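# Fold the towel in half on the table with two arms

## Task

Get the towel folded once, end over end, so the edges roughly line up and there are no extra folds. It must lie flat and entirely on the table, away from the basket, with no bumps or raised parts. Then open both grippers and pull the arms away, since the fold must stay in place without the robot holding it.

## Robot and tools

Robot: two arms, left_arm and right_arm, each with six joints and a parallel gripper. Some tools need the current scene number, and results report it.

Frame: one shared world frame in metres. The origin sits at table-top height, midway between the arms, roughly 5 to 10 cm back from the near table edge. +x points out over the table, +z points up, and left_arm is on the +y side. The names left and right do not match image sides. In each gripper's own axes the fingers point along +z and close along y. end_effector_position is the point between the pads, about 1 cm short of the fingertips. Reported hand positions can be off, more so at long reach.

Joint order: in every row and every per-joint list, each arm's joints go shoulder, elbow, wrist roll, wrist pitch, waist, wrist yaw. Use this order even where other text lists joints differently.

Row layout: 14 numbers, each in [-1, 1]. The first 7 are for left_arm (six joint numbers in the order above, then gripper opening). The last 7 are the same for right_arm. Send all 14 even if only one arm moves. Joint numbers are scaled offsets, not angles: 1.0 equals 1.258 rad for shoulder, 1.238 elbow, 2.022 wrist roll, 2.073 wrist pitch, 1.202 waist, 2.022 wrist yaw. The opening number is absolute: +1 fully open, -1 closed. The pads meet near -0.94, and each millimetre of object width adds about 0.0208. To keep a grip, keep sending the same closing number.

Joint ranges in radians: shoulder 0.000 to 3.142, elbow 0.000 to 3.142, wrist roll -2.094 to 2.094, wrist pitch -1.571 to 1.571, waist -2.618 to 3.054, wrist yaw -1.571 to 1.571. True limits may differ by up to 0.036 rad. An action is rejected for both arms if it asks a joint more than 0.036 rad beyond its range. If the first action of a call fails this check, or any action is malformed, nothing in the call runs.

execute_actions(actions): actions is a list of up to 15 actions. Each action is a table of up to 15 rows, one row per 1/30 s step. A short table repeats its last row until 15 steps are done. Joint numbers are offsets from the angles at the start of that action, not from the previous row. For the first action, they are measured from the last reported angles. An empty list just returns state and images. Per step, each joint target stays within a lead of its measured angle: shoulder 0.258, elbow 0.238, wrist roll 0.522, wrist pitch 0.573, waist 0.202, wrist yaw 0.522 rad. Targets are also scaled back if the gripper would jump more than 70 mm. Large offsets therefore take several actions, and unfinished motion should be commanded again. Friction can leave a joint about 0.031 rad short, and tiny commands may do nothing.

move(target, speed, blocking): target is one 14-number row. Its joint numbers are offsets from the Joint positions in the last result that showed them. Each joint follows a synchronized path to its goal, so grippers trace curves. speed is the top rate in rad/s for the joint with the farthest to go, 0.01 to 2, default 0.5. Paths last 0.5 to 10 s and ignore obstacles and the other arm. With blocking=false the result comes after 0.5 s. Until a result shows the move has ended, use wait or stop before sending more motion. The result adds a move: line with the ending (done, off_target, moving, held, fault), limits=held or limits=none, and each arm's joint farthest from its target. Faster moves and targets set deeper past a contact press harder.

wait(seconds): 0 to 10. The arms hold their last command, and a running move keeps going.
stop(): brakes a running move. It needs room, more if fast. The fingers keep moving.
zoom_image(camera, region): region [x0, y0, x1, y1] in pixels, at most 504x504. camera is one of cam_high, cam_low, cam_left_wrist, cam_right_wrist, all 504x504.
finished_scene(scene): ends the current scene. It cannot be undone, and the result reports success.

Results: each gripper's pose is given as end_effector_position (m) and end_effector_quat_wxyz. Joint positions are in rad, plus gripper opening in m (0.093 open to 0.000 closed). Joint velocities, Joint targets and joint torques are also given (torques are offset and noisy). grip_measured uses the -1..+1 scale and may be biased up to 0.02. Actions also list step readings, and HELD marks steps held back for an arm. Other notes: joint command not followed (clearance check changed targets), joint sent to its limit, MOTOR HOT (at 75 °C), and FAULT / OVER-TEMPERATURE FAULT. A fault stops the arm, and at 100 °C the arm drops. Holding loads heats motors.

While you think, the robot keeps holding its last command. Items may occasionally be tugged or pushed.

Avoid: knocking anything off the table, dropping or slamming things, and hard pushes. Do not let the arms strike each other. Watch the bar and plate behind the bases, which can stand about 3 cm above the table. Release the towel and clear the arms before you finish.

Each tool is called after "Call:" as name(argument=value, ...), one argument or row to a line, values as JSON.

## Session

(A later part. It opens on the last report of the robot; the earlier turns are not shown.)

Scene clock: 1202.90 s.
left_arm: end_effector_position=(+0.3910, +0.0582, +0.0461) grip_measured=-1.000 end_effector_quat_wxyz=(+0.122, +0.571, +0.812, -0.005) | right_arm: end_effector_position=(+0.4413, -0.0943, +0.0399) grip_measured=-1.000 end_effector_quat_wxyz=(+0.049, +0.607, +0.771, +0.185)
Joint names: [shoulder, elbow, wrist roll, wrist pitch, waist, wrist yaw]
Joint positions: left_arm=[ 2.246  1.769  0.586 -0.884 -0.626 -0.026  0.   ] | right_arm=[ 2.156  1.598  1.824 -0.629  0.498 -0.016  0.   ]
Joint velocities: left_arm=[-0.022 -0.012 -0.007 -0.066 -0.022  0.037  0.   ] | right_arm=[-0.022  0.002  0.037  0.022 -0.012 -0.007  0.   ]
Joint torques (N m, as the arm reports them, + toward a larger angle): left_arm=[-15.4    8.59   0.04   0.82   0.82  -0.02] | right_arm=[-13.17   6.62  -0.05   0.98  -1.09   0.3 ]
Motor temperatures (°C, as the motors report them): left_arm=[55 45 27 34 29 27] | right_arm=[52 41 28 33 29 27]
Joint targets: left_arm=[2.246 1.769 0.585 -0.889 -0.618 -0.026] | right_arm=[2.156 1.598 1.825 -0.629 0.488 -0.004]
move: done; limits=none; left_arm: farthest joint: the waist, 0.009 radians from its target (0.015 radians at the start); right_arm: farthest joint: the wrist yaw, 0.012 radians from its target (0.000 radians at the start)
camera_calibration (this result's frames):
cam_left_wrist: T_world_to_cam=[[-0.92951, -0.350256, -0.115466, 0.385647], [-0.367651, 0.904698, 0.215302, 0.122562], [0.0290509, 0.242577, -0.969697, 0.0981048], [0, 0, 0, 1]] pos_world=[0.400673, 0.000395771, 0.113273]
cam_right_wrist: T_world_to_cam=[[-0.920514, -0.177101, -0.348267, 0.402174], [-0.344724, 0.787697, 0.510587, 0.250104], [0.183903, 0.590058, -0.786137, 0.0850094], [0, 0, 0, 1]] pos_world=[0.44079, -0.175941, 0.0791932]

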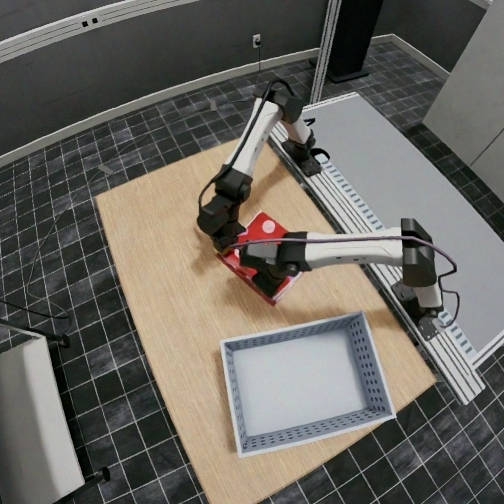

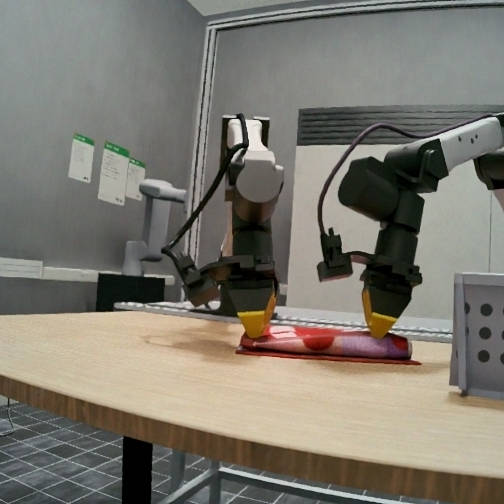

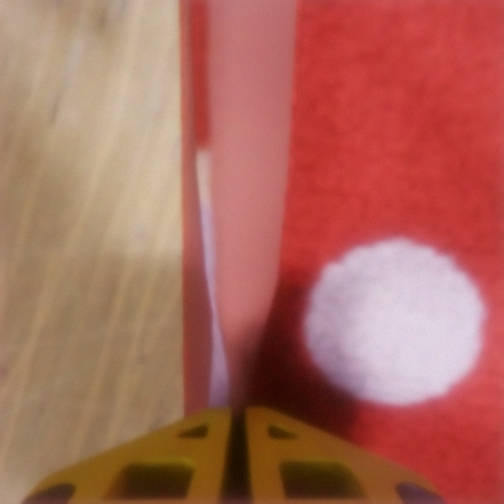

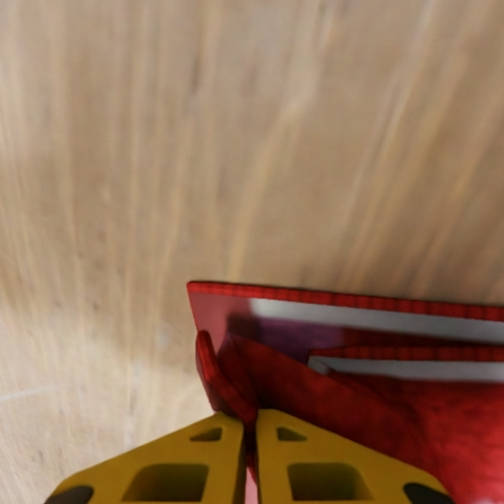

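Call:
move(
  target=[-0.286,0,-0.145,-0.122,-0.191,0,-1,-0.336,0,0.027,-0.249,0.095,0,-1],
  speed=0.5,
)

Call:
move(
  target=[0.027,0.097,-0.106,-0.112,-0.208,0,-1,-0.11,-0.07,0.035,-0.16,0.085,0,-1],
  speed=0.35,
)

Scene clock: 1252.47 s.
left_arm: end_effector_position=(+0.2832, +0.0266, +0.1904) grip_measured=-1.000 end_effector_quat_wxyz=(+0.174, +0.540, +0.822, -0.048) | right_arm: end_effector_position=(+0.3274, -0.1180, +0.1766) grip_measured=-1.000 end_effector_quat_wxyz=(+0.019, +0.590, +0.793, +0.149)
Joint names: [shoulder, elbow, wrist roll, wrist pitch, waist, wrist yaw]
Joint positions: left_arm=[ 1.882  1.769  0.301 -1.134 -0.848 -0.026  0.   ] | right_arm=[ 1.745  1.598  1.871 -1.132  0.598 -0.02   0.   ]
Joint velocities: left_arm=[-0.002 -0.002  0.007 -0.007 -0.012 -0.095  0.   ] | right_arm=[-0.007 -0.002  0.051 -0.051  0.007 -0.007  0.   ]
Joint torques (N m, as the arm reports them, + toward a larger angle): left_arm=[-11.53   8.92  -0.01   1.11  -0.4   -0.03] | right_arm=[-10.45   6.72   0.02   0.69   1.2    0.2 ]
Motor temperatures (°C, as the motors report them): left_arm=[60 45 27 33 29 27] | right_arm=[57 41 28 33 29 27]
Joint targets: left_arm=[1.887 1.769 0.293 -1.137 -0.856 -0.026] | right_arm=[1.733 1.598 1.879 -1.145 0.612 -0.016]
move: done; limits=none; left_arm: farthest joint: the wrist roll, 0.008 radians from its target (0.293 radians at the start); right_arm: farthest joint: the waist, 0.014 radians from its target (0.114 radians at the start)
camera_calibration (this result's frames):
cam_left_wrist: T_world_to_cam=[[-0.905489, -0.413868, -0.0938261, 0.281786], [-0.421051, 0.903772, 0.0768896, 0.121957], [0.0529753, 0.109128, -0.992615, 0.249965], [0, 0, 0, 1]] pos_world=[0.293262, -0.0208773, 0.265181]
cam_right_wrist: T_world_to_cam=[[-0.934427, -0.242541, -0.260805, 0.322154], [-0.34741, 0.781993, 0.517488, 0.158751], [0.0784355, 0.574161, -0.814977, 0.265157], [0, 0, 0, 1]] pos_world=[0.335383, -0.198249, 0.217964]

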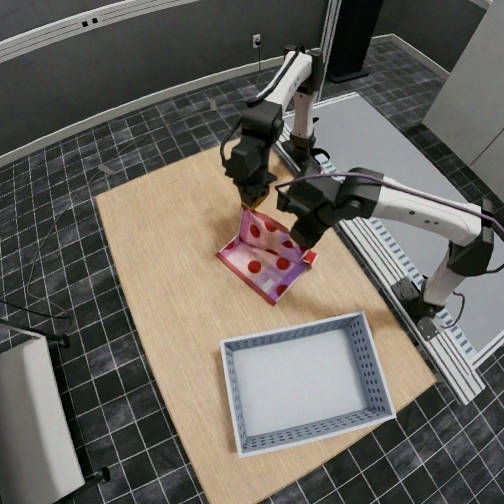

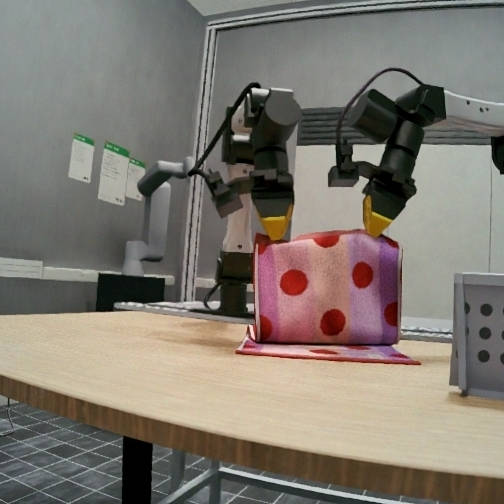

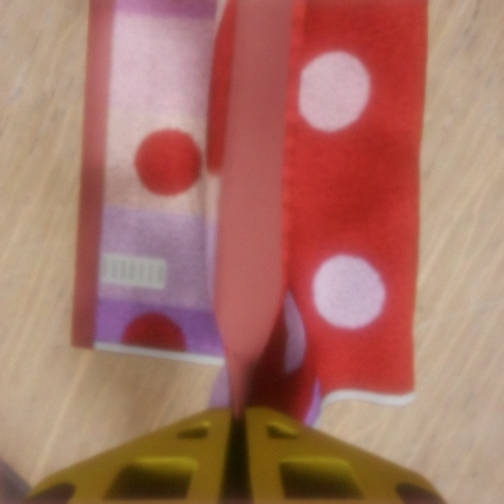

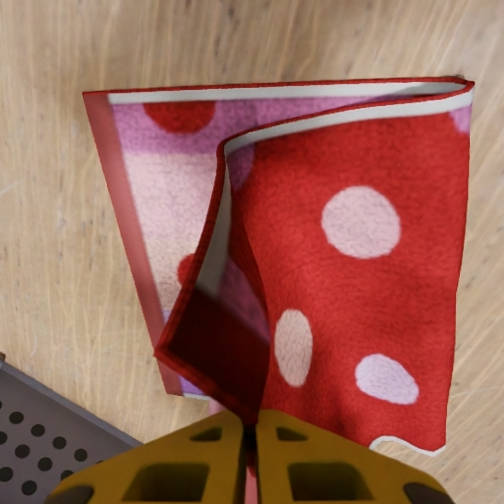

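Scene clock: 1254.07 s.
left_arm: end_effector_position=(+0.1831, -0.0033, +0.2057) grip_measured=-1.000 end_effector_quat_wxyz=(+0.110, +0.562, +0.818, -0.052) | right_arm: end_effector_position=(+0.2332, -0.1510, +0.1844) grip_measured=-1.000 end_effector_quat_wxyz=(-0.026, +0.585, +0.810, +0.027)
Joint names: [shoulder, elbow, wrist roll, wrist pitch, waist, wrist yaw]
Joint positions: left_arm=[ 1.894  1.876  0.094 -1.354 -1.092 -0.027  0.   ] | right_arm=[ 1.625  1.532  1.933 -1.445  0.686 -0.021  0.   ]
Joint velocities: left_arm=[ 0.012  0.007 -0.022 -0.022  0.007 -0.007  0.   ] | right_arm=[ 0.012  0.002 -0.037 -0.051  0.007 -0.051  0.   ]
Joint torques (N m, as the arm reports them, + toward a larger angle): left_arm=[-9.66  9.73 -0.01  0.75 -0.32 -0.04] | right_arm=[-9.34  4.64  0.05  0.17  1.14  0.17]
Motor temperatures (°C, as the motors report them): left_arm=[60 45 27 33 29 27] | right_arm=[56 41 28 33 29 27]
Joint targets: left_arm=[1.916 1.889 0.086 -1.366 -1.098 -0.026] | right_arm=[1.606 1.512 1.942 -1.464 0.700 -0.020]
move: off_target (left_arm); limits=none; left_arm: farthest joint: the shoulder, 0.022 radians from its target (0.034 radians at the start); right_arm: farthest joint: the elbow, 0.020 radians from its target (0.087 radians at the start)
camera_calibration (this result's frames):
cam_left_wrist: T_world_to_cam=[[-0.930465, -0.365664, -0.0228898, 0.170366], [-0.36348, 0.913452, 0.182996, 0.0733858], [-0.0460065, 0.178592, -0.982847, 0.290124], [0, 0, 0, 1]] pos_world=[0.198541, -0.0565514, 0.275617]
cam_right_wrist: T_world_to_cam=[[-0.954096, -0.298992, -0.0174599, 0.179369], [-0.272487, 0.842367, 0.464939, 0.149068], [-0.124305, 0.448354, -0.885171, 0.339044], [0, 0, 0, 1]] pos_world=[0.253899, -0.223952, 0.233936]

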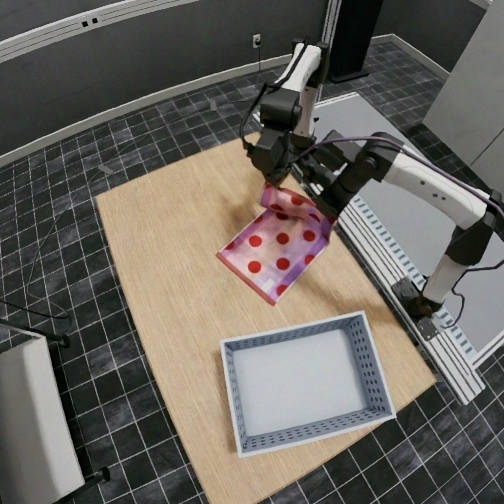

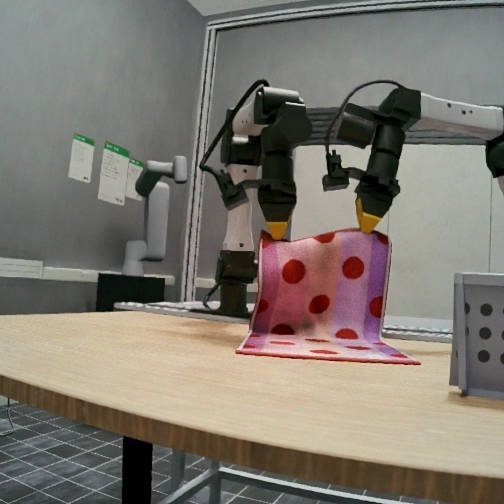

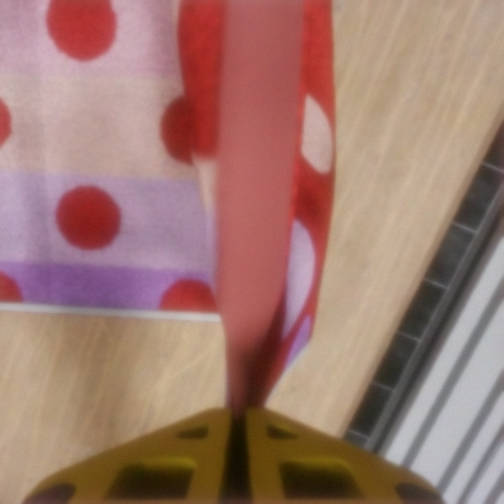

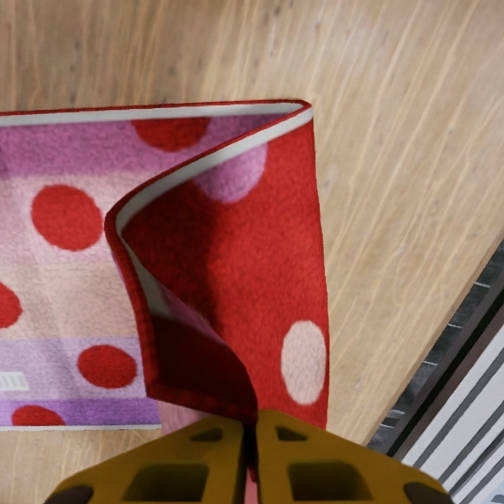

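Call:
move(
  target=[0.049,-0.096,0.075,0.097,0.164,0,-1,0.105,0.078,-0.036,0.104,-0.075,0,-1],
  speed=0.35,
)

Call:
move(
  target=[0.095,0,0.067,0.047,0.106,0,-1,0.127,0,-0.005,0.119,-0.036,0,-1],
  speed=0.3,
)

Call:
move(
  target=[0.105,0,0.045,0.042,0.061,0,-1,0.103,0,-0.01,0.094,-0.02,0,-1],
  speed=0.3,
)

Scene clock: 1270.57 s.
left_arm: end_effector_position=(+0.2640, +0.0173, +0.1661) grip_measured=-1.000 end_effector_quat_wxyz=(+0.130, +0.538, +0.832, -0.042) | right_arm: end_effector_position=(+0.3032, -0.1313, +0.1687) grip_measured=-1.000 end_effector_quat_wxyz=(-0.003, +0.591, +0.801, +0.092)
Joint names: [shoulder, elbow, wrist roll, wrist pitch, waist, wrist yaw]
Joint positions: left_arm=[ 1.939  1.772  0.238 -1.172 -0.896 -0.026  0.   ] | right_arm=[ 1.749  1.598  1.869 -1.249  0.603 -0.023  0.   ]
Joint velocities: left_arm=[-0.007 -0.007  0.007  0.022 -0.017 -0.037  0.   ] | right_arm=[ 0.007 -0.012 -0.037  0.022  0.002  0.081  0.   ]
Joint torques (N m, as the arm reports them, + toward a larger angle): left_arm=[-10.99   7.41   0.15   1.07   0.38  -0.04] | right_arm=[-8.53  8.72 -0.12  0.8  -0.82  0.17]
Motor temperatures (°C, as the motors report them): left_arm=[56 46 27 33 29 27] | right_arm=[54 40 28 32 29 27]
Joint targets: left_arm=[1.955 1.757 0.246 -1.153 -0.895 -0.027] | right_arm=[1.757 1.628 1.861 -1.229 0.596 -0.021]
move: off_target (right_arm); limits=none; left_arm: farthest joint: the wrist pitch, 0.019 radians from its target (0.201 radians at the start); right_arm: farthest joint: the elbow, 0.030 radians from its target (0.097 radians at the start)
camera_calibration (this result's frames):
cam_left_wrist: T_world_to_cam=[[-0.90653, -0.418572, -0.0547879, 0.252197], [-0.421762, 0.892544, 0.159632, 0.110838], [-0.0179169, 0.167819, -0.985655, 0.24446], [0, 0, 0, 1]] pos_world=[0.279751, -0.0343901, 0.237077]
cam_right_wrist: T_world_to_cam=[[-0.951889, -0.268098, -0.148428, 0.27729], [-0.306168, 0.811516, 0.497698, 0.159533], [-0.01298, 0.519197, -0.854556, 0.295383], [0, 0, 0, 1]] pos_world=[0.316627, -0.208484, 0.21418]

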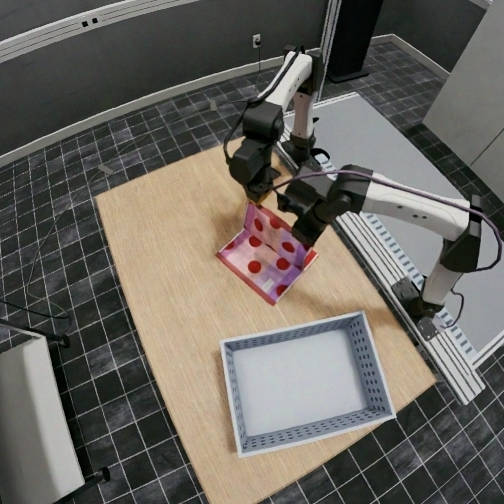

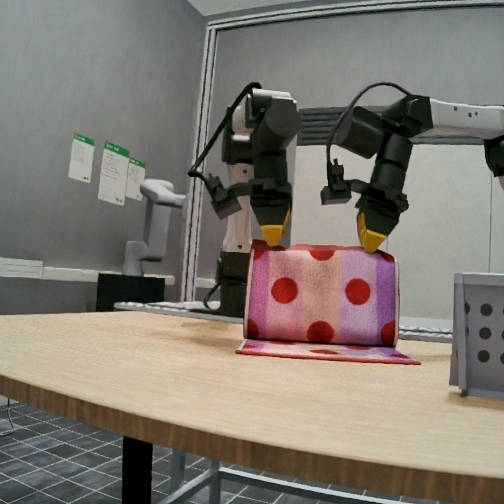

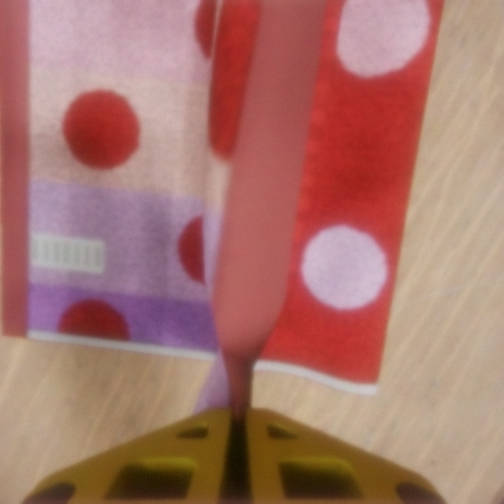

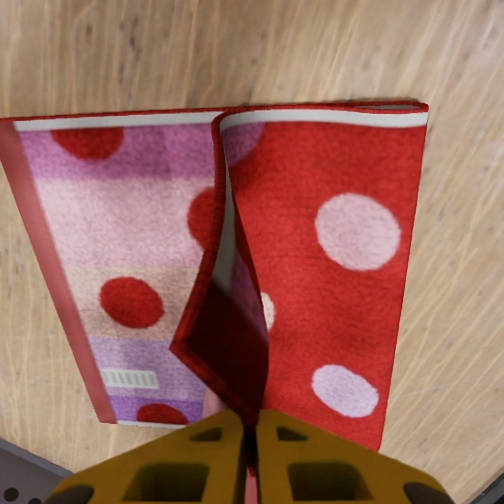

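Scene clock: 1272.03 s.
left_arm: end_effector_position=(+0.3175, +0.0362, +0.1285) grip_measured=-1.000 end_effector_quat_wxyz=(+0.122, +0.541, +0.832, -0.025) | right_arm: end_effector_position=(+0.3576, -0.1103, +0.1220) grip_measured=-1.000 end_effector_quat_wxyz=(+0.011, +0.603, +0.788, +0.124)
Joint names: [shoulder, elbow, wrist roll, wrist pitch, waist, wrist yaw]
Joint positions: left_arm=[ 2.039  1.772  0.366 -1.092 -0.772 -0.026  0.   ] | right_arm=[ 1.905  1.598  1.867 -1.023  0.566 -0.023  0.   ]
Joint velocities: left_arm=[ 0.017 -0.012  0.022 -0.007 -0.012 -0.066  0.   ] | right_arm=[-0.017  0.012 -0.007 -0.022  0.002 -0.081  0.   ]
Joint torques (N m, as the arm reports them, + toward a larger angle): left_arm=[-11.81   8.75   0.12   1.11   0.52  -0.02] | right_arm=[-10.51   6.63  -0.12   0.92  -0.8    0.15]
Motor temperatures (°C, as the motors report them): left_arm=[56 46 27 33 29 27] | right_arm=[54 40 28 32 29 27]
Joint targets: left_arm=[2.058 1.772 0.374 -1.074 -0.769 -0.026] | right_arm=[1.909 1.598 1.859 -1.002 0.559 -0.023]
move: off_target (right_arm); limits=none; left_arm: farthest joint: the shoulder, 0.019 radians from its target (0.120 radians at the start); right_arm: farthest joint: the wrist pitch, 0.021 radians from its target (0.247 radians at the start)
camera_calibration (this result's frames):
cam_left_wrist: T_world_to_cam=[[-0.906361, -0.415799, -0.0749788, 0.308966], [-0.422316, 0.886277, 0.190163, 0.118983], [-0.0126174, 0.204021, -0.978885, 0.201299], [0, 0, 0, 1]] pos_world=[0.332823, -0.0180534, 0.197588]
cam_right_wrist: T_world_to_cam=[[-0.95091, -0.225034, -0.212436, 0.339971], [-0.304356, 0.804286, 0.510383, 0.179352], [0.0560057, 0.549985, -0.833294, 0.221421], [0, 0, 0, 1]] pos_world=[0.365468, -0.189524, 0.165193]

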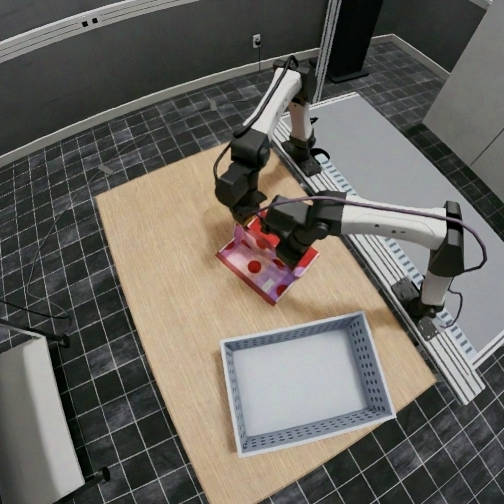

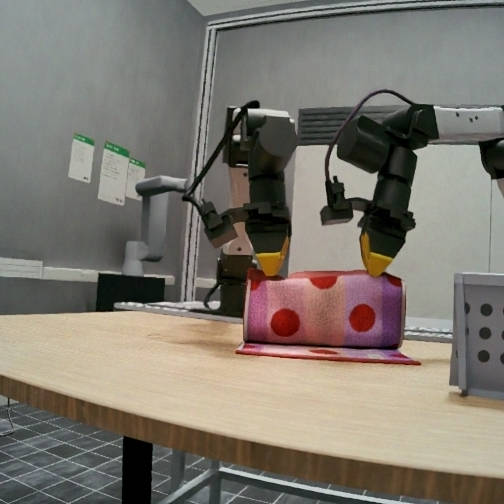

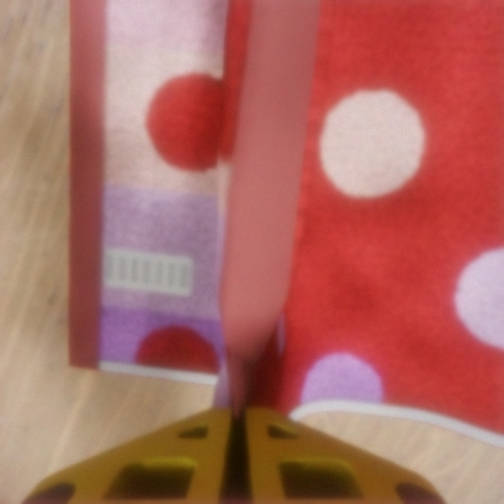

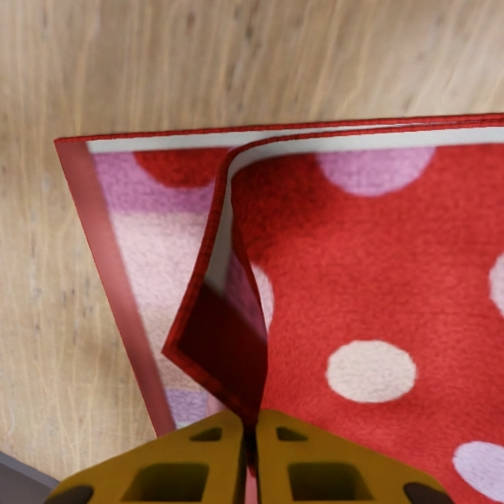

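Scene clock: 1273.33 s.
left_arm: end_effector_position=(+0.3484, +0.0485, +0.0824) grip_measured=-1.000 end_effector_quat_wxyz=(+0.100, +0.549, +0.830, -0.014) | right_arm: end_effector_position=(+0.3930, -0.0956, +0.0806) grip_measured=-1.000 end_effector_quat_wxyz=(+0.021, +0.604, +0.783, +0.146)
Joint names: [shoulder, elbow, wrist roll, wrist pitch, waist, wrist yaw]
Joint positions: left_arm=[ 2.153  1.772  0.45  -1.024 -0.702 -0.026  0.   ] | right_arm=[ 2.03   1.598  1.856 -0.849  0.547 -0.023  0.   ]
Joint velocities: left_arm=[ 0.002 -0.007  0.022 -0.066 -0.002  0.037  0.   ] | right_arm=[ 0.012 -0.017 -0.007  0.051  0.002 -0.095  0.   ]
Joint torques (N m, as the arm reports them, + toward a larger angle): left_arm=[-13.     8.6    0.1    0.95   0.33  -0.02] | right_arm=[-11.69   6.64  -0.13   1.01  -0.73   0.15]
Motor temperatures (°C, as the motors report them): left_arm=[56 46 27 33 29 27] | right_arm=[54 40 28 32 29 27]
Joint targets: left_arm=[2.171 1.772 0.457 -1.005 -0.698 -0.026] | right_arm=[2.034 1.598 1.847 -0.828 0.542 -0.023]
move: off_target (right_arm); limits=none; left_arm: farthest joint: the wrist pitch, 0.019 radians from its target (0.087 radians at the start); right_arm: farthest joint: the wrist pitch, 0.021 radians from its target (0.195 radians at the start)
camera_calibration (this result's frames):
cam_left_wrist: T_world_to_cam=[[-0.913356, -0.400824, -0.0715664, 0.340062], [-0.405832, 0.881996, 0.239548, 0.120348], [-0.0328953, 0.247836, -0.968243, 0.158115], [0, 0, 0, 1]] pos_world=[0.36464, -0.00902791, 0.148602]
cam_right_wrist: T_world_to_cam=[[-0.942994, -0.210836, -0.257509, 0.369961], [-0.318601, 0.795559, 0.515344, 0.203855], [0.0962104, 0.568009, -0.817379, 0.161506], [0, 0, 0, 1]] pos_world=[0.398281, -0.175914, 0.122224]

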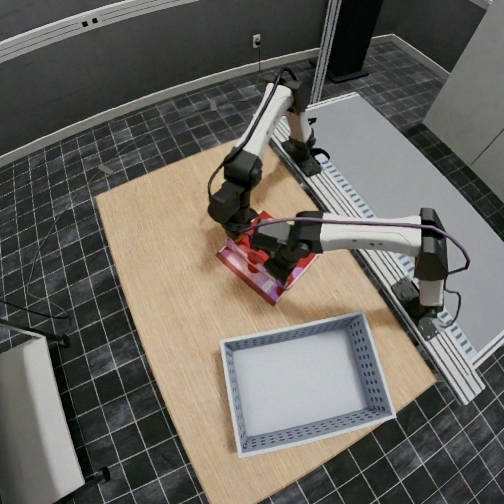

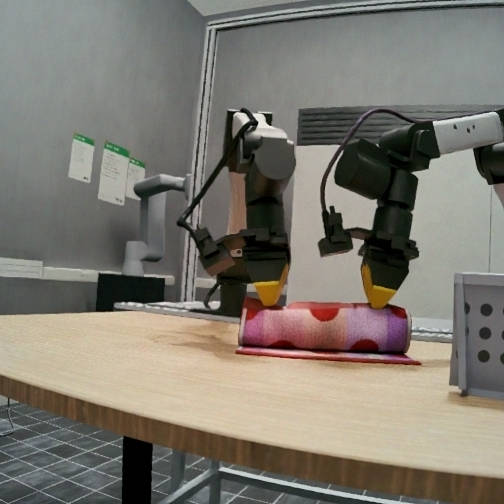

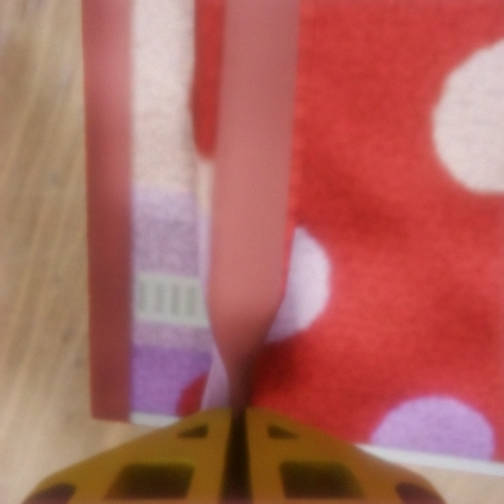

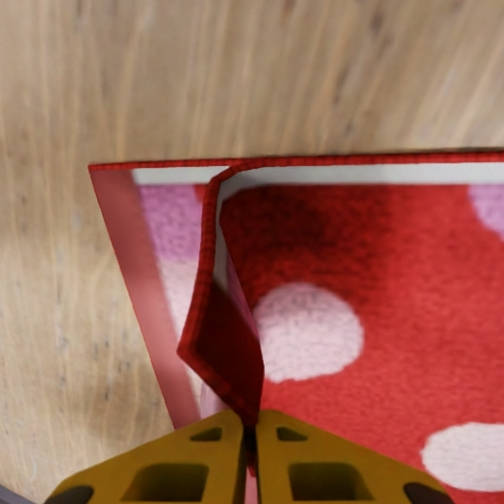

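Call:
move(
  target=[0.092,0,0.02,0.042,0.025,0,-1,0.08,0,-0.01,0.05,-0.01,0,-1],
  speed=0.2,
)

Call:
zoom_image(
  camera="cam_low",
  region=[200, 280, 450, 390],
)

Scene clock: 1286.53 s.
left_arm: end_effector_position=(+0.3630, +0.0498, +0.0419) grip_measured=-1.000 end_effector_quat_wxyz=(+0.085, +0.553, +0.829, -0.010) | right_arm: end_effector_position=(+0.4054, -0.0904, +0.0437) grip_measured=-1.000 end_effector_quat_wxyz=(+0.020, +0.603, +0.785, +0.140)
Joint names: [shoulder, elbow, wrist roll, wrist pitch, waist, wrist yaw]
Joint positions: left_arm=[ 2.251  1.772  0.483 -0.957 -0.677 -0.026  0.   ] | right_arm=[ 2.126  1.598  1.845 -0.767  0.54  -0.023  0.   ]
Joint velocities: left_arm=[ 0.002 -0.012 -0.081  0.007  0.012  0.037  0.   ] | right_arm=[-0.022 -0.027  0.007 -0.022  0.012  0.037  0.   ]
Joint torques (N m, as the arm reports them, + toward a larger angle): left_arm=[-13.64   8.44   0.16   0.91   0.61  -0.02] | right_arm=[-12.37   6.46  -0.13   0.98  -0.62   0.15]
Motor temperatures (°C, as the motors report them): left_arm=[56 45 27 33 29 27] | right_arm=[54 41 28 32 29 27]
Joint targets: left_arm=[2.269 1.772 0.490 -0.937 -0.672 -0.026] | right_arm=[2.131 1.598 1.836 -0.746 0.535 -0.023]
move: off_target (right_arm); limits=none; left_arm: farthest joint: the wrist pitch, 0.020 radians from its target (0.087 radians at the start); right_arm: farthest joint: the wrist pitch, 0.021 radians from its target (0.104 radians at the start)
camera_calibration (this result's frames):
cam_left_wrist: T_world_to_cam=[[-0.917849, -0.391958, -0.0626278, 0.351806], [-0.393718, 0.878988, 0.269008, 0.12932], [-0.0503907, 0.271566, -0.9611, 0.123983], [0, 0, 0, 1]] pos_world=[0.380068, -0.0094473, 0.106405]
cam_right_wrist: T_world_to_cam=[[-0.944532, -0.21691, -0.246594, 0.372832], [-0.316889, 0.799132, 0.510851, 0.222498], [0.0862525, 0.560658, -0.823543, 0.130823], [0, 0, 0, 1]] pos_world=[0.411375, -0.170282, 0.0860133]

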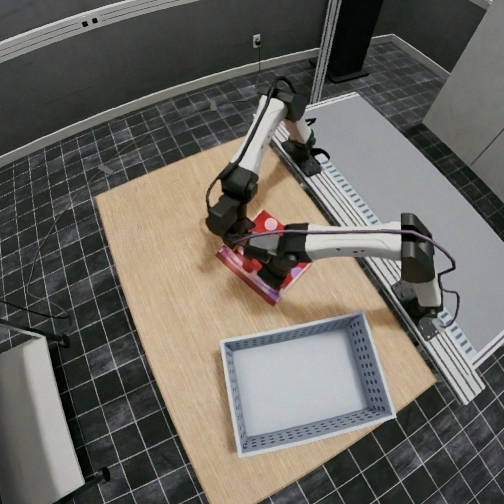

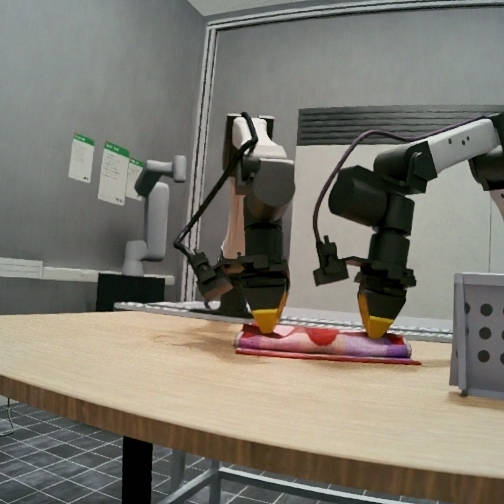

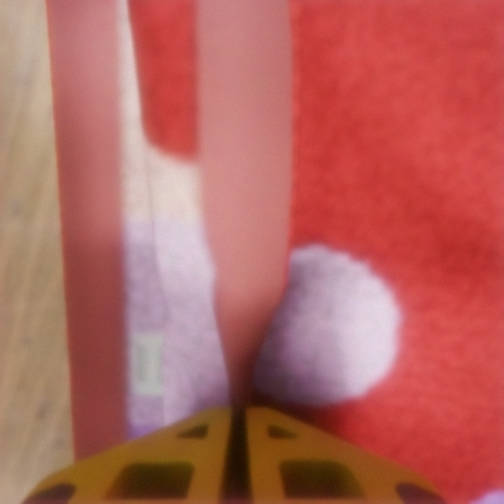

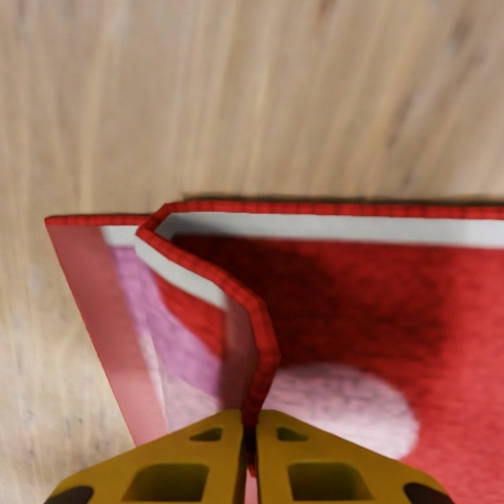

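Region (200, 280, 450, 390) of cam_low's 504x504 image, scaled by 2.016, with more detail than that image has; it fills the top 222 rows of this view, and the rest is white.

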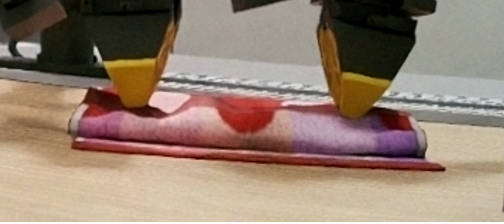

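Call:
move(
  target=[-0.25,0,-0.12,-0.1,-0.18,0,-1,-0.3,0,0.01,-0.23,0.05,0,-1],
  speed=0.5,
)

Scene clock: 1321.47 s.
left_arm: end_effector_position=(+0.2694, +0.0176, +0.1695) grip_measured=-1.000 end_effector_quat_wxyz=(+0.140, +0.537, +0.831, -0.044) | right_arm: end_effector_position=(+0.3115, -0.1334, +0.1652) grip_measured=-1.000 end_effector_quat_wxyz=(+0.000, +0.593, +0.800, +0.096)
Joint names: [shoulder, elbow, wrist roll, wrist pitch, waist, wrist yaw]
Joint positions: left_arm=[ 1.932  1.772  0.248 -1.157 -0.886 -0.027  0.   ] | right_arm=[ 1.761  1.598  1.857 -1.227  0.585 -0.023  0.   ]
Joint velocities: left_arm=[-0.012  0.007  0.022 -0.022  0.007  0.037  0.   ] | right_arm=[-0.002 -0.002 -0.007  0.007 -0.007 -0.007  0.   ]
Joint torques (N m, as the arm reports them, + toward a larger angle): left_arm=[-12.05   8.81  -0.06   0.92  -0.4   -0.02] | right_arm=[-10.46   6.56   0.03   0.49   1.26   0.15]
Motor temperatures (°C, as the motors report them): left_arm=[57 45 27 33 29 27] | right_arm=[56 41 28 32 29 27]
Joint targets: left_arm=[1.936 1.772 0.240 -1.164 -0.893 -0.026] | right_arm=[1.749 1.598 1.865 -1.243 0.600 -0.023]
move: done; limits=none; left_arm: farthest joint: the wrist roll, 0.008 radians from its target (0.242 radians at the start); right_arm: farthest joint: the wrist pitch, 0.016 radians from its target (0.478 radians at the start)
camera_calibration (this result's frames):
cam_left_wrist: T_world_to_cam=[[-0.905244, -0.420296, -0.0623279, 0.258301], [-0.424879, 0.894254, 0.140668, 0.11632], [-0.00338516, 0.153821, -0.988093, 0.244561], [0, 0, 0, 1]] pos_world=[0.284075, -0.0330758, 0.241386]
cam_right_wrist: T_world_to_cam=[[-0.952109, -0.261931, -0.157736, 0.286489], [-0.30575, 0.811689, 0.497672, 0.165423], [-0.00232309, 0.522066, -0.852902, 0.290341], [0, 0, 0, 1]] pos_world=[0.324021, -0.210809, 0.210496]

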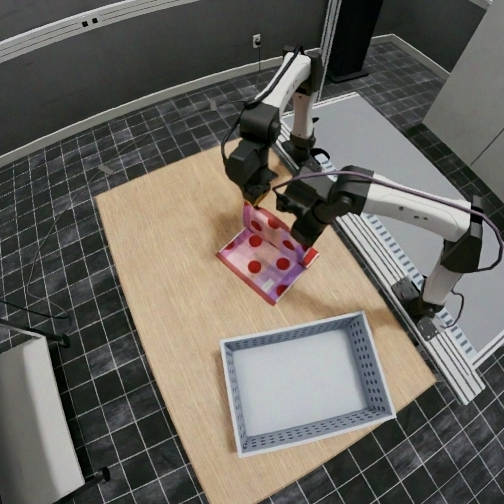

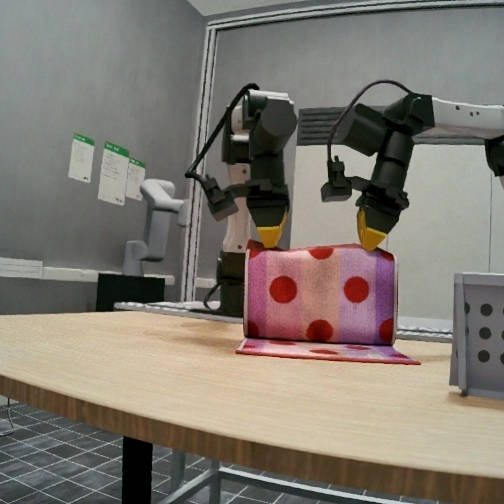

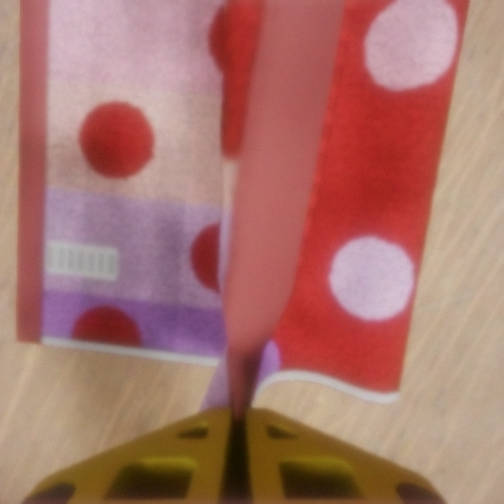

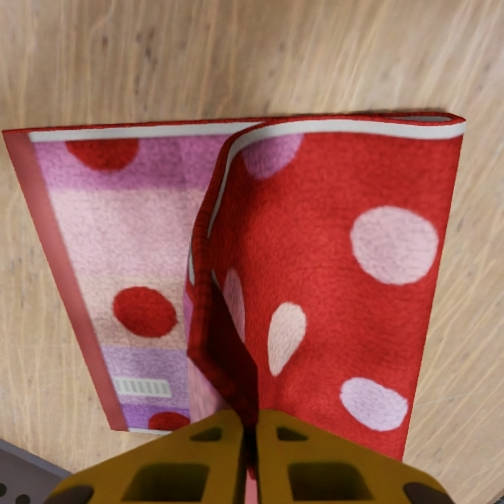

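Call:
move(
  target=[0.035,0.095,-0.115,-0.1,-0.235,0,-1,-0.195,-0.18,0.053,-0.09,0.12,0,-1],
  speed=0.35,
)

Scene clock: 1329.67 s.
left_arm: end_effector_position=(+0.1576, -0.0181, +0.1831) grip_measured=-1.000 end_effector_quat_wxyz=(+0.079, +0.565, +0.820, -0.040) | right_arm: end_effector_position=(+0.2101, -0.1587, +0.1736) grip_measured=-1.000 end_effector_quat_wxyz=(-0.027, +0.582, +0.813, +0.027)
Joint names: [shoulder, elbow, wrist roll, wrist pitch, waist, wrist yaw]
Joint positions: left_arm=[ 1.954  1.876  0.023 -1.361 -1.166 -0.028  0.   ] | right_arm=[ 1.533  1.395  1.955 -1.399  0.715 -0.023  0.   ]
Joint velocities: left_arm=[ 0.012 -0.002  0.051  0.007  0.017 -0.007  0.   ] | right_arm=[ 0.017 -0.022 -0.051 -0.007  0.012  0.007  0.   ]
Joint torques (N m, as the arm reports them, + toward a larger angle): left_arm=[-10.24   9.69  -0.01   0.71   0.06  -0.04] | right_arm=[-8.31  4.71  0.03  0.19  1.14  0.15]
Motor temperatures (°C, as the motors report them): left_arm=[56 45 27 33 29 27] | right_arm=[55 41 28 32 29 27]
Joint targets: left_arm=[1.977 1.889 0.015 -1.365 -1.168 -0.027] | right_arm=[1.516 1.375 1.964 -1.414 0.729 -0.023]
move: off_target (left_arm); limits=none; left_arm: farthest joint: the shoulder, 0.022 radians from its target (0.044 radians at the start); right_arm: farthest joint: the elbow, 0.020 radians from its target (0.223 radians at the start)
camera_calibration (this result's frames):
cam_left_wrist: T_world_to_cam=[[-0.932673, -0.360605, -0.0092745, 0.138629], [-0.35163, 0.903123, 0.246423, 0.0680648], [-0.0804854, 0.233094, -0.969118, 0.273226], [0, 0, 0, 1]] pos_world=[0.17522, -0.0751679, 0.249301]
cam_right_wrist: T_world_to_cam=[[-0.951901, -0.305933, -0.0170242, 0.153244], [-0.278083, 0.839246, 0.467263, 0.154583], [-0.128664, 0.449522, -0.883954, 0.330954], [0, 0, 0, 1]] pos_world=[0.231442, -0.231622, 0.222926]

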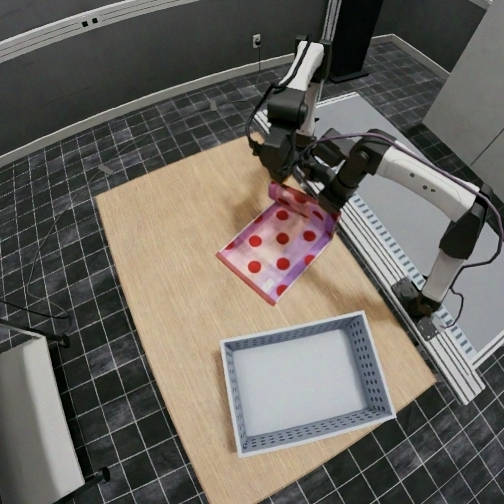

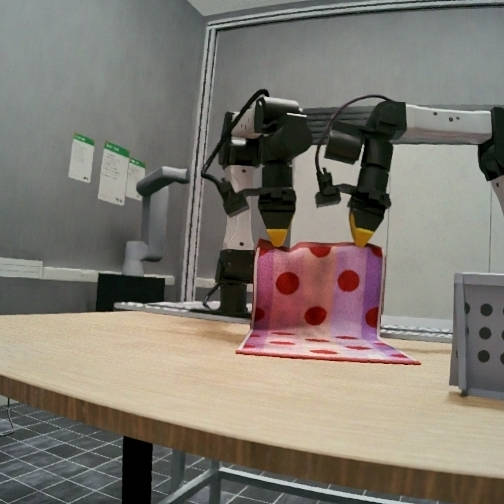

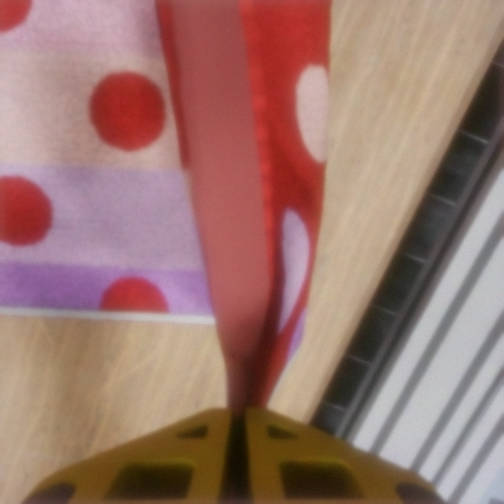

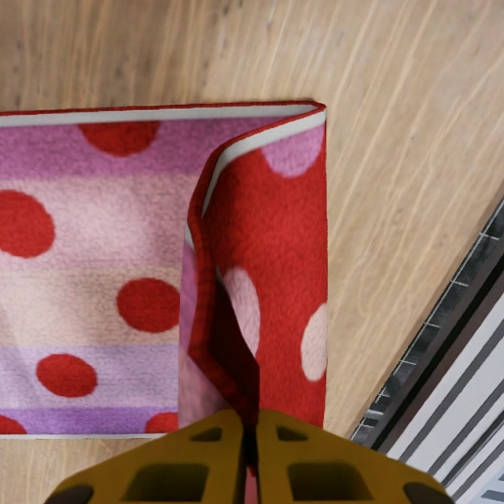

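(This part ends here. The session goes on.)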